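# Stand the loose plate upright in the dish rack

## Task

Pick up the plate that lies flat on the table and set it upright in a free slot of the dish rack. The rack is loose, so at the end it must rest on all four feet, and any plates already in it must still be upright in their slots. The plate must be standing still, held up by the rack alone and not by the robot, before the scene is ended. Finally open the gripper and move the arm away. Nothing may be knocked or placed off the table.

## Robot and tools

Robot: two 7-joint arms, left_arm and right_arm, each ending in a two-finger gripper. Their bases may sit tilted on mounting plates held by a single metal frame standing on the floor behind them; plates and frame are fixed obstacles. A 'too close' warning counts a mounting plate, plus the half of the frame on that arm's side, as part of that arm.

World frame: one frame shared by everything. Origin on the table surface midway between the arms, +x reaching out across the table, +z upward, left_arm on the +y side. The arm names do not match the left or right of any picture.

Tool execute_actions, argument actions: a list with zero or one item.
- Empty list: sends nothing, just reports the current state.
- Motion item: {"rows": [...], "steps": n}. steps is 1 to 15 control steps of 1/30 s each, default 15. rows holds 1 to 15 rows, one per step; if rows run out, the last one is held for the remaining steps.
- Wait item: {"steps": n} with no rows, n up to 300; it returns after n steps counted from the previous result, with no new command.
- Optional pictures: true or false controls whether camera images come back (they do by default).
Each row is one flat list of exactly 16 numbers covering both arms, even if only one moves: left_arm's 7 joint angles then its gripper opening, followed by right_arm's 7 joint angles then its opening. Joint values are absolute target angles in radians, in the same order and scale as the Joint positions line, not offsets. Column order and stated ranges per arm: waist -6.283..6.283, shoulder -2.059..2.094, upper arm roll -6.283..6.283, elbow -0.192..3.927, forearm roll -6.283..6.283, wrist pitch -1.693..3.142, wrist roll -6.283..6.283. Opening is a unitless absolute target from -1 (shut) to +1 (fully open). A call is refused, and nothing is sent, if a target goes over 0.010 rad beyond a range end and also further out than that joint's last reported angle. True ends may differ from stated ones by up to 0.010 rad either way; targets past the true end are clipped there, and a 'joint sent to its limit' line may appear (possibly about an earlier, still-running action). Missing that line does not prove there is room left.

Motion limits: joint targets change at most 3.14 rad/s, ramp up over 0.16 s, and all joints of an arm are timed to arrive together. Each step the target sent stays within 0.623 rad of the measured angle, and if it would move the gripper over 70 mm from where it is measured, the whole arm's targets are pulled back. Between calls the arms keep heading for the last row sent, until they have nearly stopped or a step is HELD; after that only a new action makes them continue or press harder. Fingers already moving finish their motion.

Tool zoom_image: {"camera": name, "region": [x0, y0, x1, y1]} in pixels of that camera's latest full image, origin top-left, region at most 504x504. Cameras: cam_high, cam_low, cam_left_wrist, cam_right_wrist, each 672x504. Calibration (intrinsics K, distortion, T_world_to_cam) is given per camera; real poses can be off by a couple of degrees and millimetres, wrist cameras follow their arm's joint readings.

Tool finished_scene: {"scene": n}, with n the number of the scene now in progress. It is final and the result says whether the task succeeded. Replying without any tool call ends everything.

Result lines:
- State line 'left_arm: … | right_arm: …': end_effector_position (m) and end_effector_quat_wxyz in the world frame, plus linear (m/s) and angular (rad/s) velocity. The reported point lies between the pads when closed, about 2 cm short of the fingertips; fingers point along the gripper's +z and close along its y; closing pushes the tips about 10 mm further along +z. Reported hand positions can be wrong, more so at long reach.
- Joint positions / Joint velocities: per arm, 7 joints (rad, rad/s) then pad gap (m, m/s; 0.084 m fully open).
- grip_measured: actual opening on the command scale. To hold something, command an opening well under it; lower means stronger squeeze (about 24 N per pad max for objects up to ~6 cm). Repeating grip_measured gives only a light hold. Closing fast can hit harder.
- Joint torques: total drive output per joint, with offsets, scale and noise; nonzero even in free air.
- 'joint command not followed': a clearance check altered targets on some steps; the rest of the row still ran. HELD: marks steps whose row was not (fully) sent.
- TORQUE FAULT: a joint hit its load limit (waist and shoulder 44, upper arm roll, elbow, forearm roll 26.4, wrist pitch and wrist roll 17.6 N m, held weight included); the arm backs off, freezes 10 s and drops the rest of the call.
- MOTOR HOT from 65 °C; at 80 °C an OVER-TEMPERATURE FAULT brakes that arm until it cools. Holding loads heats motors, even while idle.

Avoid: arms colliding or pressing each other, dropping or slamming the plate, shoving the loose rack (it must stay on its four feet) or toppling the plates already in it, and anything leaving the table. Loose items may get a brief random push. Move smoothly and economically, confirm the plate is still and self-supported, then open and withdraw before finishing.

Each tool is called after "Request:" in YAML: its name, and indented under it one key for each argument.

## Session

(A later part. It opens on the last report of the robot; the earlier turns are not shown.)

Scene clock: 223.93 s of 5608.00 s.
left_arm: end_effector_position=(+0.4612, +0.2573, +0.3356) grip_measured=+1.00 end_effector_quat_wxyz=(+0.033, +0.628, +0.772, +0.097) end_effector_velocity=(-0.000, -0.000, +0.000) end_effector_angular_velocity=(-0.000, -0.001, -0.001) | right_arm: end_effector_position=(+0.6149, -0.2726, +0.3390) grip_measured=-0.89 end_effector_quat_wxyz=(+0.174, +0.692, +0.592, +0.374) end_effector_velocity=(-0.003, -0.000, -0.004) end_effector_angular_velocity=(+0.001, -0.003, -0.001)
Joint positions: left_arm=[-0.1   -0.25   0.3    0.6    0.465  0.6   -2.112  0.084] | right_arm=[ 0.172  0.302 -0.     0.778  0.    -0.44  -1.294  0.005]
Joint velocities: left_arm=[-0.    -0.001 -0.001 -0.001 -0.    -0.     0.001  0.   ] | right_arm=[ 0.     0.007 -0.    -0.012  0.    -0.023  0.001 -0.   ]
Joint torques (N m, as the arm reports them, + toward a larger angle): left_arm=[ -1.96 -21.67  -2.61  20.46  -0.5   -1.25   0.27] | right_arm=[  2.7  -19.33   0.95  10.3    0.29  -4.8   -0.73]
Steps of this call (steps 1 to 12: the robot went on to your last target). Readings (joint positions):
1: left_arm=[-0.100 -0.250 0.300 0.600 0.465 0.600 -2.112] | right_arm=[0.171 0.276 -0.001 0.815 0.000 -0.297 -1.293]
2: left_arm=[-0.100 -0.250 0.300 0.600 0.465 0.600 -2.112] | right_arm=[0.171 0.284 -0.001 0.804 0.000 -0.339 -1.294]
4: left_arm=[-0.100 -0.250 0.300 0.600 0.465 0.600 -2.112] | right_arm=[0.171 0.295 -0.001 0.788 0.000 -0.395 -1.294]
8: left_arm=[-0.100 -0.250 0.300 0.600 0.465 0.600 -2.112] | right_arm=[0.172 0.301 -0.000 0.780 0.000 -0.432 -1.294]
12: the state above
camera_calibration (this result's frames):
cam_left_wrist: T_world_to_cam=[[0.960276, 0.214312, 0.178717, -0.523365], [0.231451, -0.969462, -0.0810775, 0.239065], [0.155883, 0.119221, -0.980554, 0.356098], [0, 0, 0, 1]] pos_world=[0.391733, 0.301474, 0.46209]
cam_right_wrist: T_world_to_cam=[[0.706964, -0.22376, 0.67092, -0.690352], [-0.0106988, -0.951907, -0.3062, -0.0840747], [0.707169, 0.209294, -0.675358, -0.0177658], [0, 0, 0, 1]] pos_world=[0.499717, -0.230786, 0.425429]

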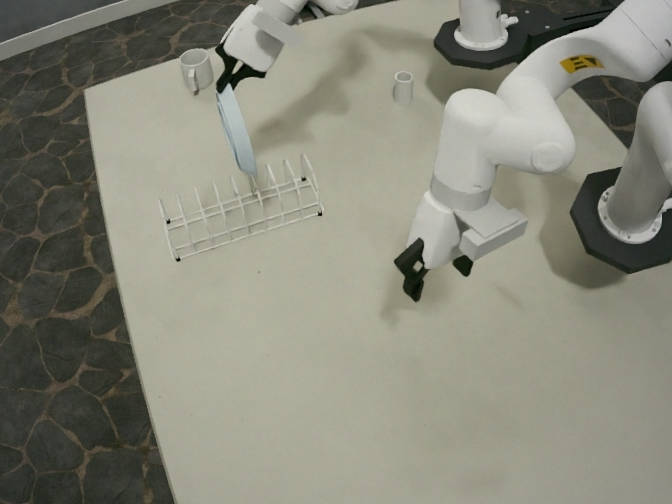

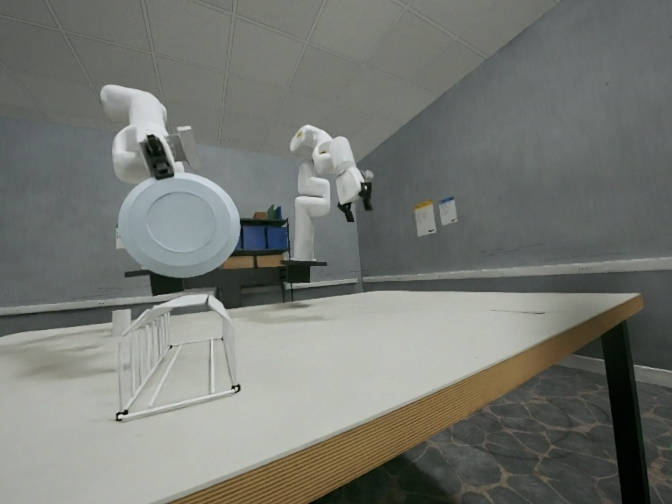

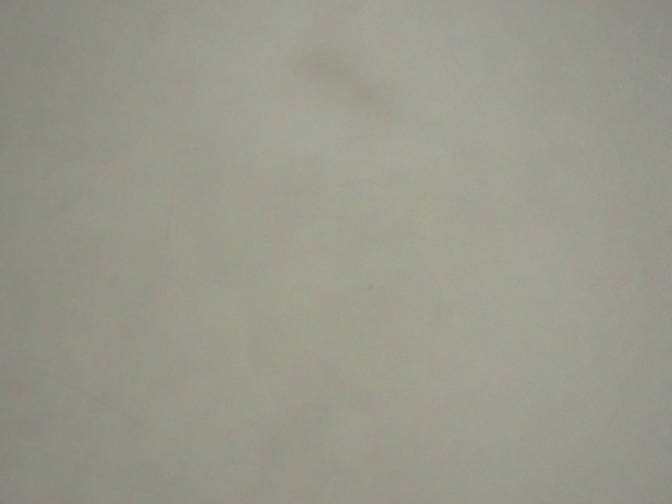

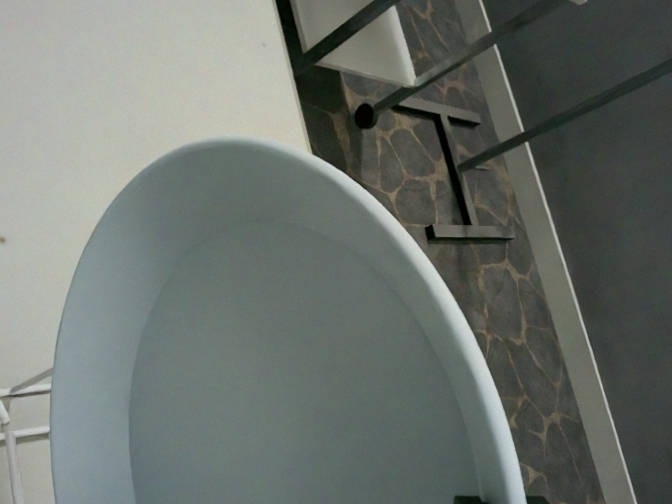

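Request:
execute_actions:
  actions:
    - {"rows": [[-0.1,-0.25,0.3,0.6,0.465,0.6,-2.112,1,0.172,0.315,0,0.776,0,-0.457,-1.294,-1],[-0.1,-0.25,0.3,0.6,0.465,0.6,-2.112,1,0.172,0.327,0,0.775,0,-0.472,-1.294,-1],[-0.1,-0.25,0.3,0.6,0.465,0.6,-2.112,1,0.172,0.339,0,0.774,0,-0.487,-1.294,-1],[-0.1,-0.25,0.3,0.6,0.465,0.6,-2.112,1,0.172,0.351,0,0.774,0,-0.502,-1.294,-1],[-0.1,-0.25,0.3,0.6,0.465,0.6,-2.112,1,0.172,0.363,0,0.773,0,-0.517,-1.294,-1],[-0.1,-0.25,0.3,0.6,0.465,0.6,-2.112,1,0.172,0.375,0,0.773,0,-0.533,-1.294,-1],[-0.1,-0.25,0.3,0.6,0.465,0.6,-2.112,1,0.172,0.387,0,0.772,0,-0.549,-1.294,-1]], "steps": 15}

Request:
zoom_image:
  camera: "cam_high"
  region: [170, 80, 330, 250]

Request:
zoom_image:
  camera: "cam_low"
  region: [90, 170, 270, 400]

Scene clock: 231.90 s of 5608.00 s.
left_arm: end_effector_position=(+0.4612, +0.2573, +0.3356) grip_measured=+1.00 end_effector_quat_wxyz=(+0.033, +0.628, +0.772, +0.097) end_effector_velocity=(+0.000, +0.000, -0.000) end_effector_angular_velocity=(+0.001, +0.000, +0.001) | right_arm: end_effector_position=(+0.6107, -0.2700, +0.3124) grip_measured=-0.89 end_effector_quat_wxyz=(+0.178, +0.690, +0.590, +0.381) end_effector_velocity=(+0.009, -0.001, +0.012) end_effector_angular_velocity=(+0.007, -0.046, -0.006)
Joint positions: left_arm=[-0.1   -0.25   0.3    0.6    0.465  0.6   -2.112  0.084] | right_arm=[ 0.172  0.385 -0.     0.772  0.    -0.546 -1.294  0.005]
Joint velocities: left_arm=[-0.     0.001  0.001  0.001  0.001  0.    -0.001  0.   ] | right_arm=[-0.001  0.005 -0.001  0.015 -0.001 -0.036  0.     0.   ]
Joint torques (N m, as the arm reports them, + toward a larger angle): left_arm=[ -1.97 -21.6   -2.66  20.54  -0.53  -1.35   0.22] | right_arm=[  2.75 -19.36   0.97   9.16   0.48  -4.78  -0.73]
Steps of this call (steps 1 to 30: the robot went on to your last target; steps 31 to 120: nothing new was sent; then 3.47 s passed at rest; steps 121 to 135: all 15 steps of this action). Readings (joint positions):
121: left_arm=[-0.100 -0.250 0.300 0.600 0.465 0.600 -2.112] | right_arm=[0.172 0.303 -0.000 0.777 0.000 -0.442 -1.294]
122: left_arm=[-0.100 -0.250 0.300 0.600 0.465 0.600 -2.112] | right_arm=[0.172 0.304 -0.000 0.777 -0.000 -0.444 -1.294]
124: left_arm=[-0.100 -0.250 0.300 0.600 0.465 0.600 -2.112] | right_arm=[0.172 0.315 -0.000 0.777 0.000 -0.459 -1.294]
128: left_arm=[-0.100 -0.250 0.300 0.600 0.465 0.600 -2.112] | right_arm=[0.172 0.356 0.000 0.773 0.000 -0.508 -1.294]
135: the state above
camera_calibration (this result's frames):
cam_left_wrist: T_world_to_cam=[[0.960276, 0.214311, 0.178717, -0.523365], [0.231451, -0.969462, -0.0810775, 0.239066], [0.155883, 0.119221, -0.980554, 0.356098], [0, 0, 0, 1]] pos_world=[0.391733, 0.301474, 0.46209]
cam_right_wrist: T_world_to_cam=[[0.694882, -0.22702, 0.68235, -0.666025], [-0.00700499, -0.950954, -0.309252, -0.0909041], [0.71909, 0.210114, -0.662391, -0.0444116], [0, 0, 0, 1]] pos_world=[0.494107, -0.228315, 0.396932]

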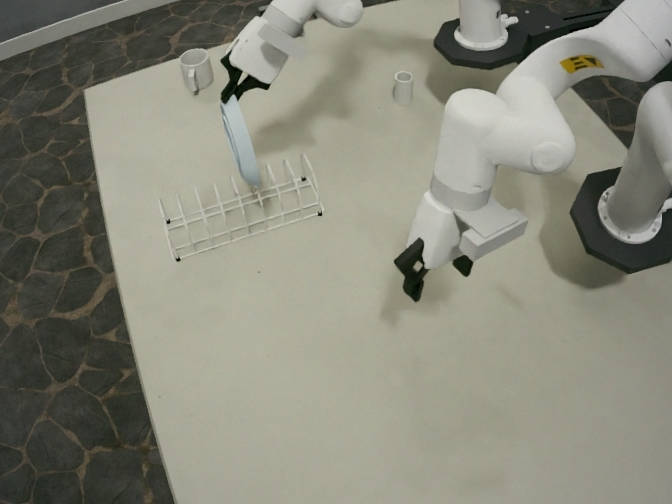

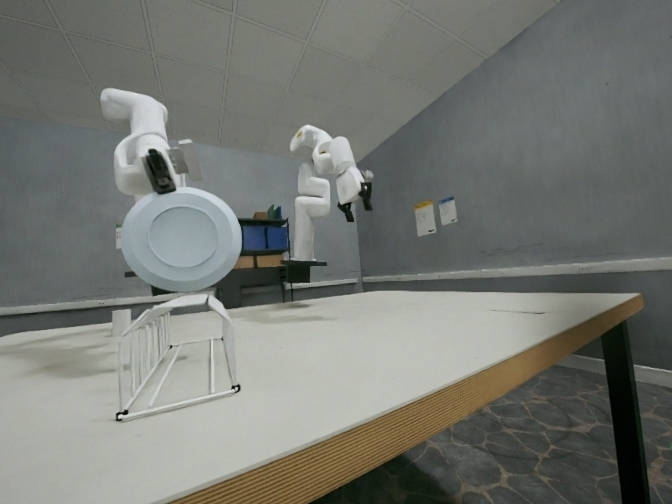

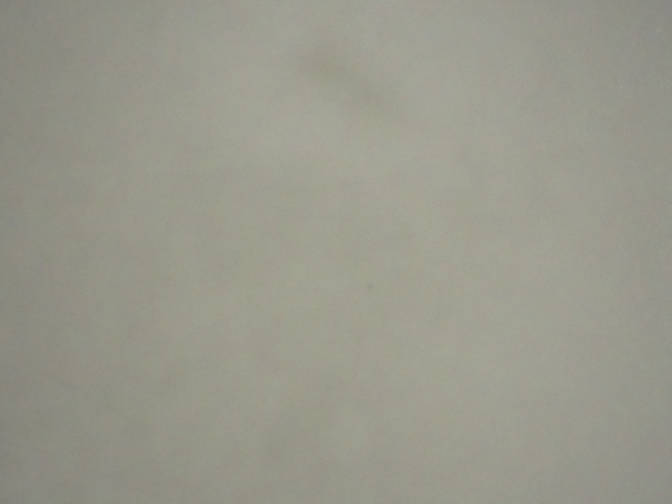

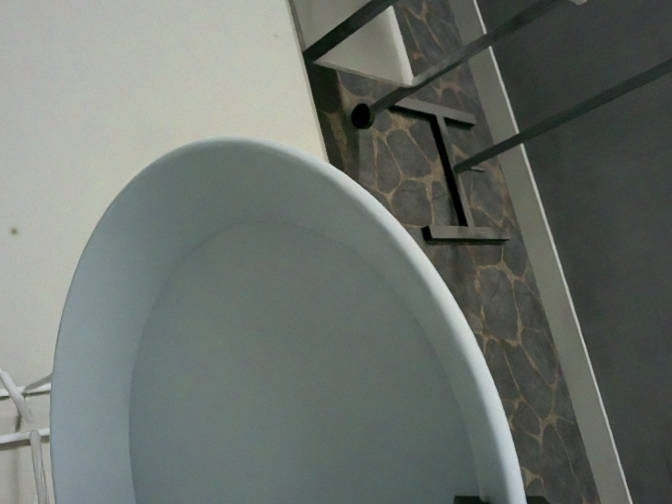

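Region (170, 80, 330, 250) of cam_high's 672x504 image, scaled by 2.965, with more detail than that image has; it fills the left 474 columns of this view, and the rest is white.

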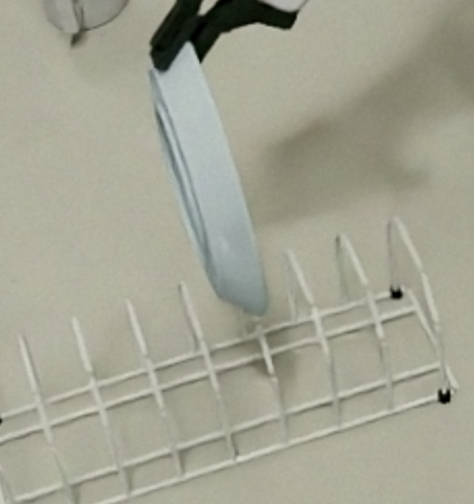

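Region (90, 170, 270, 400) of cam_low's 672x504 image, scaled by 2.191, with more detail than that image has; it fills the left 394 columns of this view, and the rest is white.

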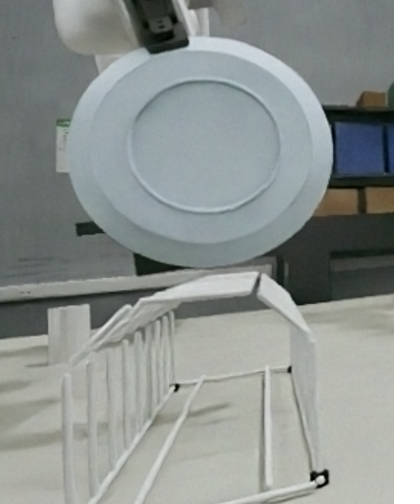

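Request:
execute_actions:
  actions:
    - {"rows": [[-0.1,-0.25,0.3,0.6,0.465,0.6,-2.112,1,0.175,0.394,0,0.786,0,-0.542,-1.287,-1],[-0.1,-0.25,0.3,0.6,0.465,0.6,-2.112,1,0.178,0.402,0,0.8,0,-0.535,-1.28,-1],[-0.1,-0.25,0.3,0.6,0.465,0.6,-2.112,1,0.178,0.402,0,0.8,0,-0.535,-1.28,-1],[-0.1,-0.25,0.3,0.6,0.465,0.6,-2.112,1,0.178,0.402,0,0.8,0,-0.535,-1.28,-1],[-0.1,-0.25,0.3,0.6,0.465,0.6,-2.112,1,0.178,0.402,0,0.8,0,-0.535,-1.28,-1],[-0.1,-0.25,0.3,0.6,0.465,0.6,-2.112,1,0.178,0.402,0,0.8,0,-0.535,-1.28,-1],[-0.1,-0.25,0.3,0.6,0.465,0.6,-2.112,1,0.178,0.411,0,0.802,0,-0.541,-1.281,-1],[-0.1,-0.25,0.3,0.6,0.465,0.6,-2.112,1,0.177,0.42,0,0.804,0,-0.548,-1.281,-1],[-0.1,-0.25,0.3,0.6,0.465,0.6,-2.112,1,0.177,0.429,0,0.806,0,-0.554,-1.282,-1],[-0.1,-0.25,0.3,0.6,0.465,0.6,-2.112,1,0.176,0.438,0,0.809,0,-0.561,-1.283,-1],[-0.1,-0.25,0.3,0.6,0.465,0.6,-2.112,1,0.176,0.447,0,0.811,0,-0.568,-1.283,-1],[-0.1,-0.25,0.3,0.6,0.465,0.6,-2.112,1,0.175,0.456,0,0.813,0,-0.574,-1.284,-1],[-0.1,-0.25,0.3,0.6,0.465,0.6,-2.112,1,0.175,0.465,0,0.816,0,-0.58,-1.285,-1],[-0.1,-0.25,0.3,0.6,0.465,0.6,-2.112,1,0.174,0.474,0,0.818,0,-0.587,-1.285,-1],[-0.1,-0.25,0.3,0.6,0.465,0.6,-2.112,1,0.174,0.484,0,0.821,0,-0.594,-1.286,-1]], "steps": 15}
  pictures: false

Request:
execute_actions:
  actions:
    - {"steps": 10}

Request:
zoom_image:
  camera: "cam_high"
  region: [190, 110, 310, 240]

Scene clock: 256.30 s of 5608.00 s.
left_arm: end_effector_position=(+0.4612, +0.2573, +0.3356) grip_measured=+1.00 end_effector_quat_wxyz=(+0.033, +0.628, +0.772, +0.097) end_effector_velocity=(+0.001, +0.000, +0.001) end_effector_angular_velocity=(-0.000, -0.002, +0.001) | right_arm: end_effector_position=(+0.6168, -0.2649, +0.2948) grip_measured=-0.89 end_effector_quat_wxyz=(+0.175, +0.692, +0.588, +0.381) end_effector_velocity=(-0.002, +0.001, -0.089) end_effector_angular_velocity=(-0.014, +0.013, -0.002)
Joint positions: left_arm=[-0.1   -0.25   0.3    0.6    0.465  0.6   -2.112  0.084] | right_arm=[ 0.175  0.452 -0.     0.812  0.    -0.57  -1.284  0.005]
Joint velocities: left_arm=[-0.     0.     0.     0.002  0.    -0.    -0.     0.   ] | right_arm=[-0.015  0.265  0.001  0.067  0.    -0.183 -0.015 -0.   ]
Joint torques (N m, as the arm reports them, + toward a larger angle): left_arm=[ -2.06 -21.58  -2.51  20.39  -0.55  -1.35   0.26] | right_arm=[  3.43 -20.42   0.93   9.9    0.43  -4.91  -1.  ]
Steps of this call (steps 1 to 15: the robot went on to your last target; steps 16 to 100: nothing new was sent; then 20.57 s passed at rest; steps 101 to 115: all 15 steps of this action). Readings (joint positions):
101: left_arm=[-0.100 -0.250 0.300 0.600 0.465 0.600 -2.112] | right_arm=[0.172 0.387 -0.000 0.772 -0.000 -0.549 -1.294]
102: left_arm=[-0.100 -0.250 0.300 0.600 0.465 0.600 -2.112] | right_arm=[0.172 0.388 -0.000 0.774 0.000 -0.548 -1.293]
104: left_arm=[-0.100 -0.250 0.300 0.600 0.465 0.600 -2.112] | right_arm=[0.175 0.394 -0.001 0.785 0.000 -0.542 -1.287]
108: left_arm=[-0.100 -0.250 0.300 0.600 0.465 0.600 -2.112] | right_arm=[0.178 0.402 0.001 0.798 -0.000 -0.538 -1.282]
115: the state above

Scene clock: 256.63 s of 5608.00 s.
left_arm: end_effector_position=(+0.4612, +0.2573, +0.3356) grip_measured=+1.00 end_effector_quat_wxyz=(+0.033, +0.628, +0.772, +0.097) end_effector_velocity=(-0.001, -0.001, -0.001) end_effector_angular_velocity=(+0.000, +0.002, -0.002) | right_arm: end_effector_position=(+0.6173, -0.2645, +0.2856) grip_measured=-0.89 end_effector_quat_wxyz=(+0.176, +0.692, +0.588, +0.381) end_effector_velocity=(+0.001, -0.001, -0.001) end_effector_angular_velocity=(-0.000, -0.003, -0.002)
Joint positions: left_arm=[-0.1   -0.25   0.3    0.6    0.465  0.6   -2.112  0.084] | right_arm=[ 0.174  0.483  0.     0.821 -0.    -0.594 -1.286  0.005]
Joint velocities: left_arm=[-0.     0.    -0.001 -0.002 -0.     0.     0.    -0.   ] | right_arm=[-0.001  0.006 -0.     0.002  0.001 -0.007 -0.001 -0.   ]
Joint torques (N m, as the arm reports them, + toward a larger angle): left_arm=[ -1.98 -21.55  -2.55  20.53  -0.58  -1.37   0.23] | right_arm=[  3.04 -20.3    0.83   8.8    0.39  -4.91  -0.81]
Steps of this call (steps 1 to 10: the robot went on to your last target). Readings (joint positions):
1: left_arm=[-0.100 -0.250 0.300 0.600 0.465 0.600 -2.112] | right_arm=[0.175 0.461 -0.000 0.814 0.000 -0.577 -1.284]
2: left_arm=[-0.100 -0.250 0.300 0.600 0.465 0.600 -2.112] | right_arm=[0.175 0.469 -0.000 0.816 0.000 -0.582 -1.285]
4: left_arm=[-0.100 -0.250 0.300 0.600 0.465 0.600 -2.112] | right_arm=[0.174 0.478 -0.000 0.818 0.000 -0.588 -1.286]
8: left_arm=[-0.100 -0.250 0.300 0.600 0.465 0.600 -2.112] | right_arm=[0.174 0.482 0.000 0.821 -0.000 -0.593 -1.286]
10: the state above
camera_calibration (this result's frames):
cam_left_wrist: T_world_to_cam=[[0.960276, 0.214312, 0.178717, -0.523365], [0.231451, -0.969462, -0.0810776, 0.239065], [0.155883, 0.119221, -0.980554, 0.356098], [0, 0, 0, 1]] pos_world=[0.391733, 0.301474, 0.46209]
cam_right_wrist: T_world_to_cam=[[0.696233, -0.233065, 0.678926, -0.652473], [-0.0107627, -0.949105, -0.314776, -0.0894718], [0.717735, 0.211851, -0.663306, -0.0665308], [0, 0, 0, 1]] pos_world=[0.501061, -0.222892, 0.370687]

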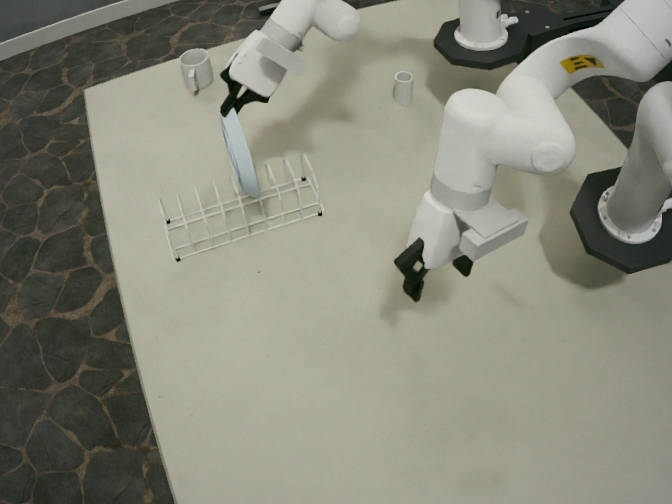

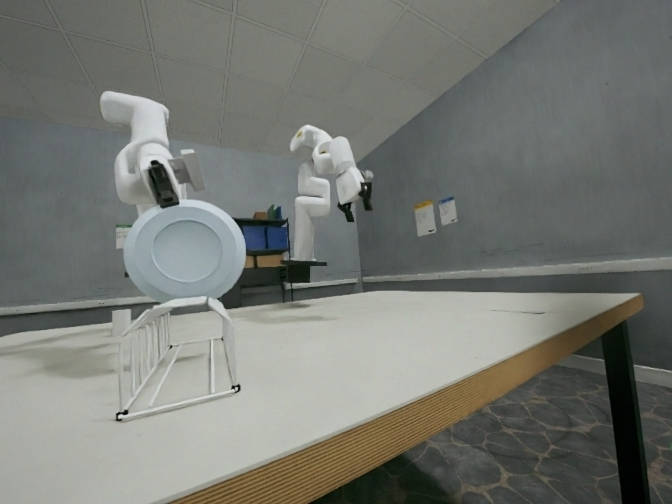

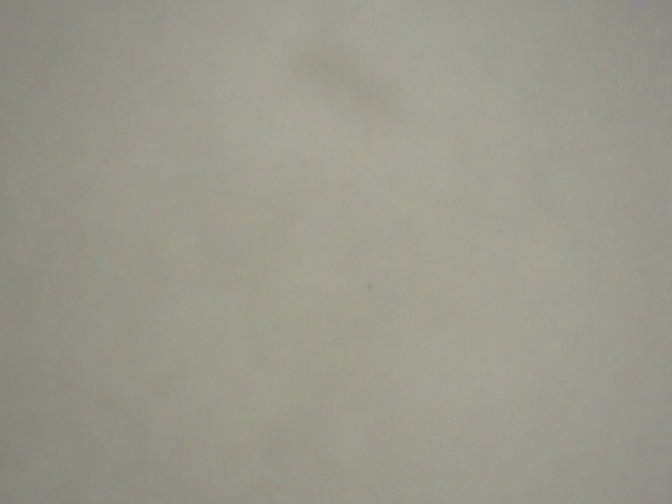

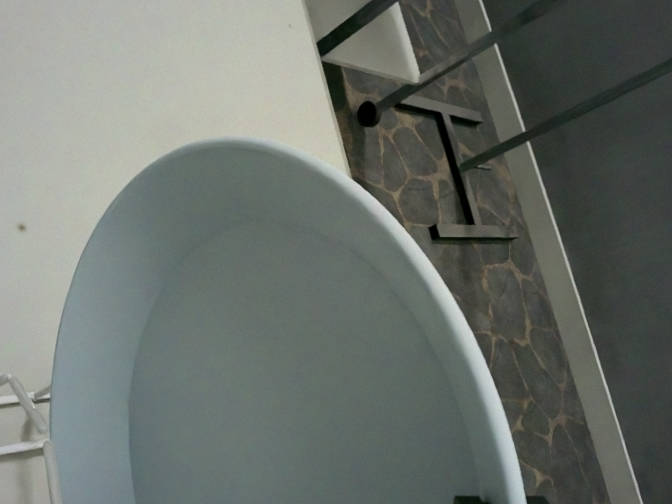

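Region (190, 110, 310, 240) of cam_high's 672x504 image, scaled by 3.877, with more detail than that image has; it fills the left 465 columns of this view, and the rest is white.

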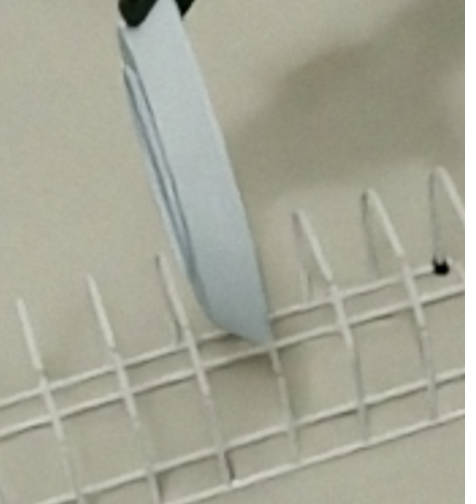

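Request:
execute_actions:
  actions:
    - {"rows": [[-0.1,-0.25,0.3,0.6,0.465,0.6,-2.112,1,0.174,0.494,0,0.824,0,-0.601,-1.287,-1],[-0.1,-0.25,0.3,0.6,0.465,0.6,-2.112,1,0.173,0.506,0,0.828,0,-0.609,-1.288,-1],[-0.1,-0.25,0.3,0.6,0.465,0.6,-2.112,1,0.172,0.518,0,0.831,0,-0.617,-1.288,-1],[-0.1,-0.25,0.3,0.6,0.465,0.6,-2.112,1,0.172,0.53,0,0.835,0,-0.625,-1.289,-1],[-0.1,-0.25,0.3,0.6,0.465,0.6,-2.112,1,0.171,0.542,0,0.839,0,-0.633,-1.29,-1],[-0.1,-0.25,0.3,0.6,0.465,0.6,-2.112,1,0.171,0.554,0,0.843,0,-0.641,-1.291,-1],[-0.1,-0.25,0.3,0.6,0.465,0.6,-2.112,1,0.17,0.566,0,0.848,0,-0.649,-1.292,-1],[-0.1,-0.25,0.3,0.6,0.465,0.6,-2.112,1,0.169,0.578,0,0.852,0,-0.656,-1.293,-1],[-0.1,-0.25,0.3,0.6,0.465,0.6,-2.112,1,0.169,0.59,0,0.857,0,-0.663,-1.294,-1],[-0.1,-0.25,0.3,0.6,0.465,0.6,-2.112,1,0.168,0.602,0,0.861,0,-0.671,-1.294,-1],[-0.1,-0.25,0.3,0.6,0.465,0.6,-2.112,1,0.168,0.614,0,0.866,0,-0.678,-1.295,-1],[-0.1,-0.25,0.3,0.6,0.465,0.6,-2.112,1,0.167,0.626,0,0.871,0,-0.685,-1.296,-1],[-0.1,-0.25,0.3,0.6,0.465,0.6,-2.112,1,0.167,0.638,0,0.876,0,-0.692,-1.297,-1],[-0.1,-0.25,0.3,0.6,0.465,0.6,-2.112,1,0.166,0.65,0,0.881,0,-0.698,-1.298,-1],[-0.1,-0.25,0.3,0.6,0.465,0.6,-2.112,1,0.166,0.662,0,0.886,0,-0.705,-1.299,-1]], "steps": 15}
  pictures: false

Request:
execute_actions:
  actions:
    - {"rows": [[-0.1,-0.25,0.3,0.6,0.465,0.6,-2.112,1,0.165,0.674,0,0.892,0,-0.711,-1.299,-1],[-0.1,-0.25,0.3,0.6,0.465,0.6,-2.112,1,0.164,0.686,0,0.897,0,-0.718,-1.3,-1],[-0.1,-0.25,0.3,0.6,0.465,0.6,-2.112,1,0.164,0.696,0,0.902,0,-0.723,-1.301,-1],[-0.1,-0.25,0.3,0.6,0.465,0.6,-2.112,1,0.163,0.706,0,0.907,0,-0.728,-1.302,-1],[-0.1,-0.25,0.3,0.6,0.465,0.6,-2.112,1,0.163,0.714,0,0.911,0,-0.732,-1.302,-1]], "steps": 15}

Request:
zoom_image:
  camera: "cam_low"
  region: [100, 220, 270, 420]

Request:
zoom_image:
  camera: "cam_high"
  region: [160, 110, 330, 270]

Scene clock: 268.80 s of 5608.00 s.
left_arm: end_effector_position=(+0.4612, +0.2573, +0.3356) grip_measured=+1.00 end_effector_quat_wxyz=(+0.033, +0.628, +0.772, +0.097) end_effector_velocity=(-0.001, -0.000, -0.001) end_effector_angular_velocity=(+0.000, +0.002, -0.001) | right_arm: end_effector_position=(+0.6168, -0.2637, +0.2425) grip_measured=-0.89 end_effector_quat_wxyz=(+0.178, +0.691, +0.589, +0.378) end_effector_velocity=(-0.001, +0.003, -0.111) end_effector_angular_velocity=(-0.023, +0.002, +0.005)
Joint positions: left_arm=[-0.1   -0.25   0.3    0.6    0.465  0.6   -2.112  0.084] | right_arm=[ 0.168  0.618 -0.     0.868  0.    -0.68  -1.296  0.005]
Joint velocities: left_arm=[ 0.001  0.    -0.    -0.002  0.     0.     0.001  0.   ] | right_arm=[-0.017  0.356  0.001  0.145 -0.002 -0.204 -0.028 -0.   ]
Joint torques (N m, as the arm reports them, + toward a larger angle): left_arm=[ -1.86 -21.45  -2.51  20.37  -0.5   -1.35   0.26] | right_arm=[  2.8  -21.45   0.89   7.86   0.46  -4.65  -0.8 ]
Steps of this call (steps 1 to 30: the robot went on to your last target; steps 31 to 120: nothing new was sent; then 7.67 s passed at rest; steps 121 to 135: all 15 steps of this action). Readings (joint positions):
121: left_arm=[-0.100 -0.250 0.300 0.600 0.465 0.600 -2.112] | right_arm=[0.174 0.484 -0.000 0.821 0.000 -0.594 -1.286]
122: left_arm=[-0.100 -0.250 0.300 0.600 0.465 0.600 -2.112] | right_arm=[0.174 0.485 -0.000 0.822 -0.000 -0.595 -1.286]
124: left_arm=[-0.100 -0.250 0.300 0.600 0.465 0.600 -2.112] | right_arm=[0.174 0.495 0.000 0.826 -0.000 -0.603 -1.287]
128: left_arm=[-0.100 -0.250 0.300 0.600 0.465 0.600 -2.112] | right_arm=[0.172 0.536 -0.000 0.837 0.000 -0.629 -1.290]
135: the state above

Scene clock: 269.30 s of 5608.00 s.
left_arm: end_effector_position=(+0.4612, +0.2573, +0.3356) grip_measured=+1.00 end_effector_quat_wxyz=(+0.033, +0.628, +0.772, +0.097) end_effector_velocity=(+0.000, -0.001, +0.000) end_effector_angular_velocity=(+0.000, -0.001, -0.003) | right_arm: end_effector_position=(+0.6172, -0.2631, +0.2138) grip_measured=-0.89 end_effector_quat_wxyz=(+0.180, +0.691, +0.590, +0.377) end_effector_velocity=(-0.001, +0.000, -0.004) end_effector_angular_velocity=(-0.001, +0.002, -0.000)
Joint positions: left_arm=[-0.1   -0.25   0.3    0.6    0.465  0.6   -2.112  0.084] | right_arm=[ 0.163  0.712  0.     0.911 -0.    -0.732 -1.302  0.005]
Joint velocities: left_arm=[ 0.    -0.001 -0.002 -0.    -0.    -0.     0.002 -0.   ] | right_arm=[ 0.     0.009 -0.     0.003  0.    -0.004 -0.    -0.   ]
Joint torques (N m, as the arm reports them, + toward a larger angle): left_arm=[ -1.98 -21.49  -2.69  20.44  -0.63  -1.35   0.21] | right_arm=[  2.92 -21.77   0.79   7.56   0.23  -4.84  -0.85]
Steps of this call (steps 1 to 15: all 15 steps of this action). Readings (joint positions):
1: left_arm=[-0.100 -0.250 0.300 0.600 0.465 0.600 -2.112] | right_arm=[0.167 0.630 -0.000 0.873 0.000 -0.686 -1.296]
2: left_arm=[-0.100 -0.250 0.300 0.600 0.465 0.600 -2.112] | right_arm=[0.167 0.642 -0.000 0.878 0.000 -0.693 -1.297]
4: left_arm=[-0.100 -0.250 0.300 0.600 0.465 0.600 -2.112] | right_arm=[0.165 0.666 0.000 0.888 -0.000 -0.706 -1.299]
8: left_arm=[-0.100 -0.250 0.300 0.600 0.465 0.600 -2.112] | right_arm=[0.163 0.703 -0.000 0.905 0.000 -0.725 -1.301]
15: the state above
camera_calibration (this result's frames):
cam_left_wrist: T_world_to_cam=[[0.960276, 0.214312, 0.178717, -0.523365], [0.231451, -0.969462, -0.0810776, 0.239065], [0.155883, 0.119221, -0.980554, 0.356098], [0, 0, 0, 1]] pos_world=[0.391733, 0.301474, 0.46209]
cam_right_wrist: T_world_to_cam=[[0.695827, -0.22442, 0.682247, -0.601577], [-0.0108604, -0.953106, -0.302441, -0.114371], [0.718128, 0.203037, -0.665634, -0.116434], [0, 0, 0, 1]] pos_world=[0.500965, -0.220373, 0.298332]

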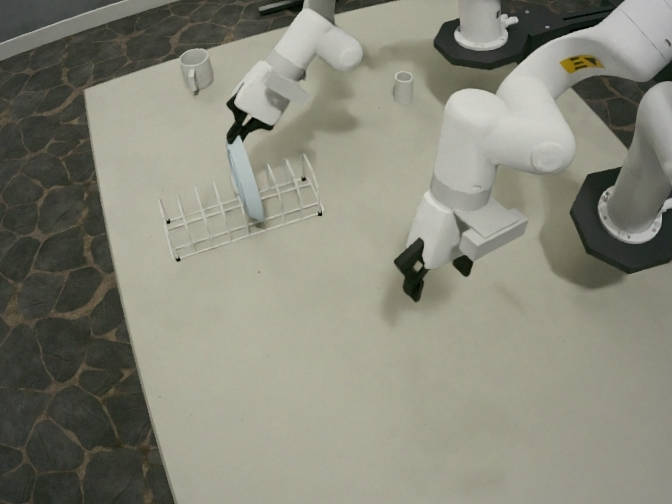

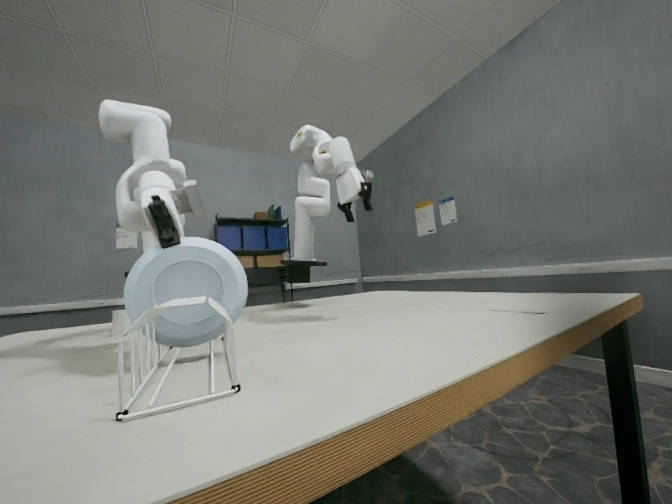

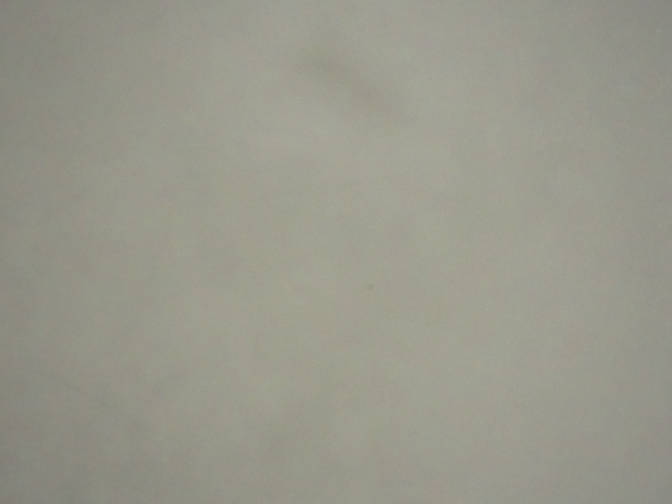

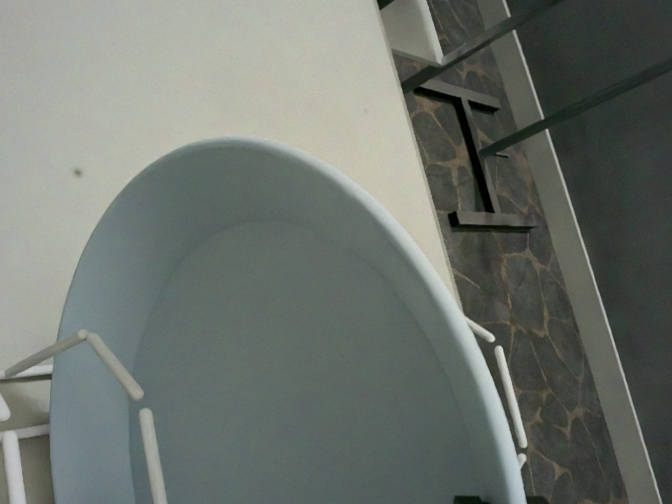

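Region (100, 220, 270, 420) of cam_low's 672x504 image, scaled by 2.520, with more detail than that image has; it fills the left 428 columns of this view, and the rest is white.

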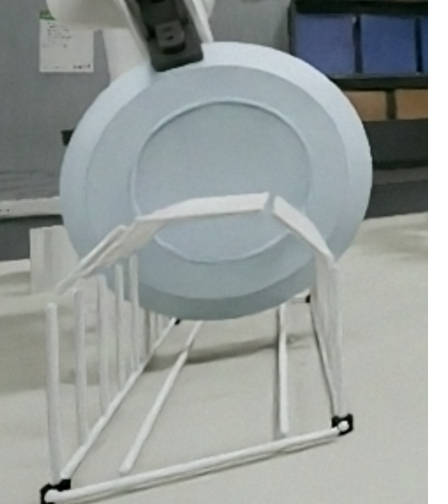

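Region (160, 110, 330, 270) of cam_high's 672x504 image, scaled by 2.965, with more detail than that image has; it fills the top 474 rows of this view, and the rest is white.

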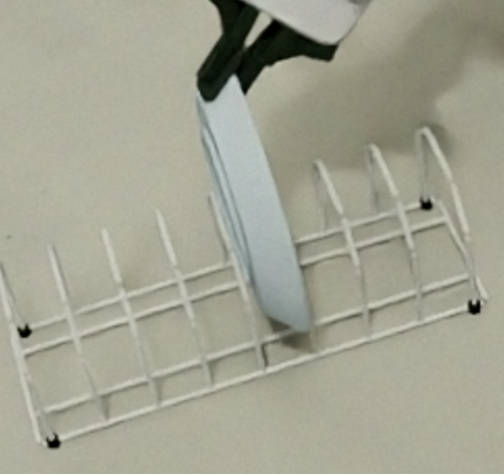

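Request:
execute_actions:
  actions:
    - {"rows": [[-0.1,-0.25,0.3,0.6,0.465,0.6,-2.112,1,0.163,0.722,0,0.915,0,-0.736,-1.303,-1],[-0.1,-0.25,0.3,0.6,0.465,0.6,-2.112,1,0.162,0.73,0,0.919,0,-0.74,-1.303,-1],[-0.1,-0.25,0.3,0.6,0.465,0.6,-2.112,1,0.162,0.738,0,0.923,0,-0.744,-1.304,-1],[-0.1,-0.25,0.3,0.6,0.465,0.6,-2.112,1,0.162,0.746,0,0.927,0,-0.748,-1.304,-1],[-0.1,-0.25,0.3,0.6,0.465,0.6,-2.112,1,0.161,0.754,0,0.931,0,-0.752,-1.305,-1],[-0.1,-0.25,0.3,0.6,0.465,0.6,-2.112,1,0.161,0.762,0,0.935,0,-0.756,-1.305,-1]], "steps": 15}

Request:
zoom_image:
  camera: "cam_low"
  region: [130, 300, 250, 400]

Scene clock: 273.97 s of 5608.00 s.
left_arm: end_effector_position=(+0.4612, +0.2573, +0.3356) grip_measured=+1.00 end_effector_quat_wxyz=(+0.033, +0.628, +0.772, +0.097) end_effector_velocity=(+0.000, +0.000, +0.000) end_effector_angular_velocity=(-0.001, -0.000, +0.003) | right_arm: end_effector_position=(+0.6167, -0.2627, +0.1986) grip_measured=-0.89 end_effector_quat_wxyz=(+0.181, +0.691, +0.591, +0.376) end_effector_velocity=(+0.001, -0.001, -0.001) end_effector_angular_velocity=(+0.000, -0.005, -0.002)
Joint positions: left_arm=[-0.1   -0.25   0.3    0.6    0.465  0.6   -2.112  0.084] | right_arm=[ 0.161  0.761  0.     0.935  0.    -0.756 -1.305  0.005]
Joint velocities: left_arm=[-0.    -0.     0.002  0.    -0.     0.    -0.001  0.   ] | right_arm=[-0.001  0.006 -0.001  0.005 -0.    -0.007  0.     0.   ]
Joint torques (N m, as the arm reports them, + toward a larger angle): left_arm=[ -1.93 -21.61  -2.53  20.51  -0.51  -1.41   0.27] | right_arm=[  3.41 -21.95   0.9    7.18   0.36  -4.82  -0.76]
Steps of this call (steps 1 to 15: the robot went on to your last target; steps 16 to 100: nothing new was sent; then 0.83 s passed at rest; steps 101 to 115: all 15 steps of this action). Readings (joint positions):
101: left_arm=[-0.100 -0.250 0.300 0.600 0.465 0.600 -2.112] | right_arm=[0.163 0.714 0.000 0.911 -0.000 -0.732 -1.302]
102: left_arm=[-0.100 -0.250 0.300 0.600 0.465 0.600 -2.112] | right_arm=[0.163 0.715 -0.000 0.912 -0.000 -0.733 -1.302]
104: left_arm=[-0.100 -0.250 0.300 0.600 0.465 0.600 -2.112] | right_arm=[0.163 0.723 0.000 0.916 -0.000 -0.737 -1.303]
108: left_arm=[-0.100 -0.250 0.300 0.600 0.465 0.600 -2.112] | right_arm=[0.161 0.750 -0.000 0.929 0.000 -0.749 -1.304]
115: the state above
camera_calibration (this result's frames):
cam_left_wrist: T_world_to_cam=[[0.960276, 0.214311, 0.178717, -0.523365], [0.231451, -0.969462, -0.0810776, 0.239065], [0.155883, 0.119221, -0.980554, 0.356098], [0, 0, 0, 1]] pos_world=[0.391733, 0.301474, 0.46209]
cam_right_wrist: T_world_to_cam=[[0.696263, -0.222638, 0.682386, -0.5906], [-0.0110464, -0.953891, -0.299949, -0.119245], [0.717702, 0.201306, -0.666618, -0.126333], [0, 0, 0, 1]] pos_world=[0.500565, -0.219805, 0.283034]

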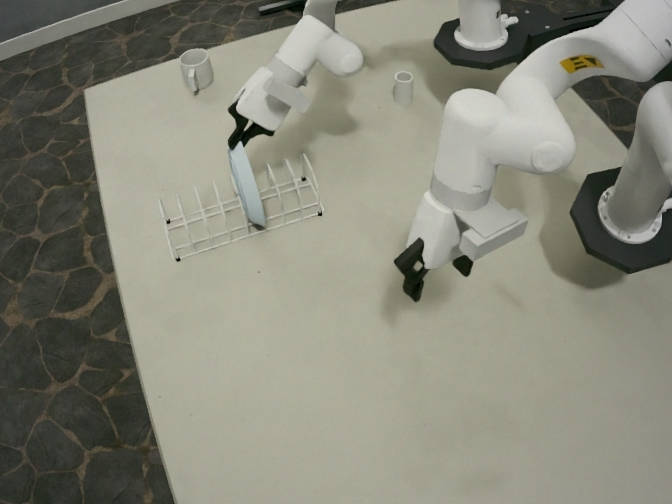

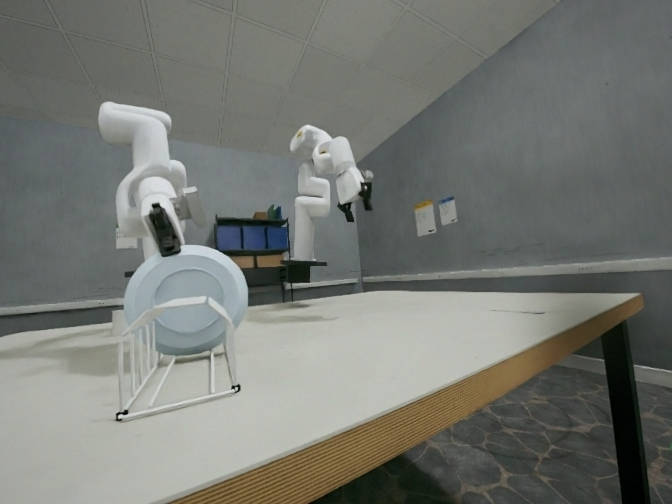

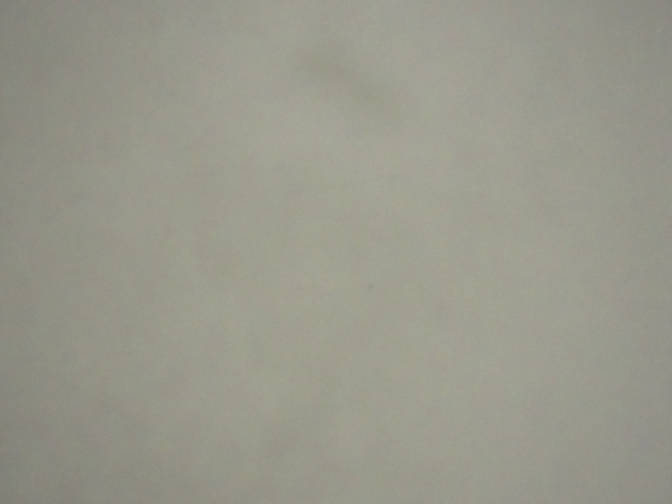

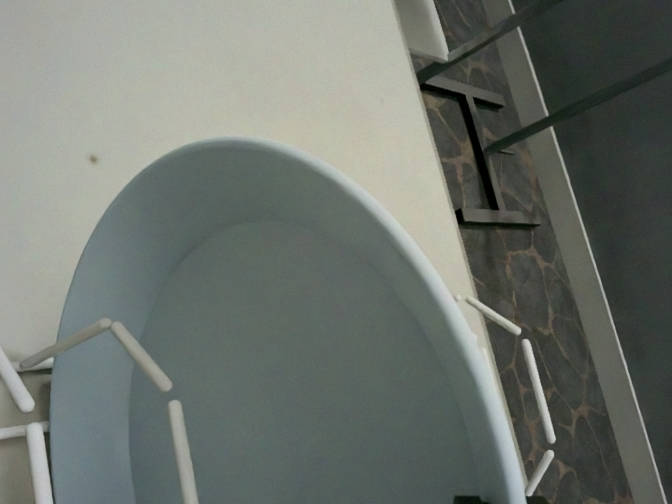

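Region (130, 300, 250, 400) of cam_low's 672x504 image, scaled by 4.200, with more detail than that image has.

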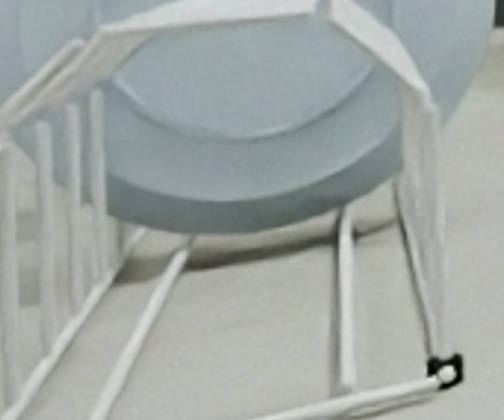

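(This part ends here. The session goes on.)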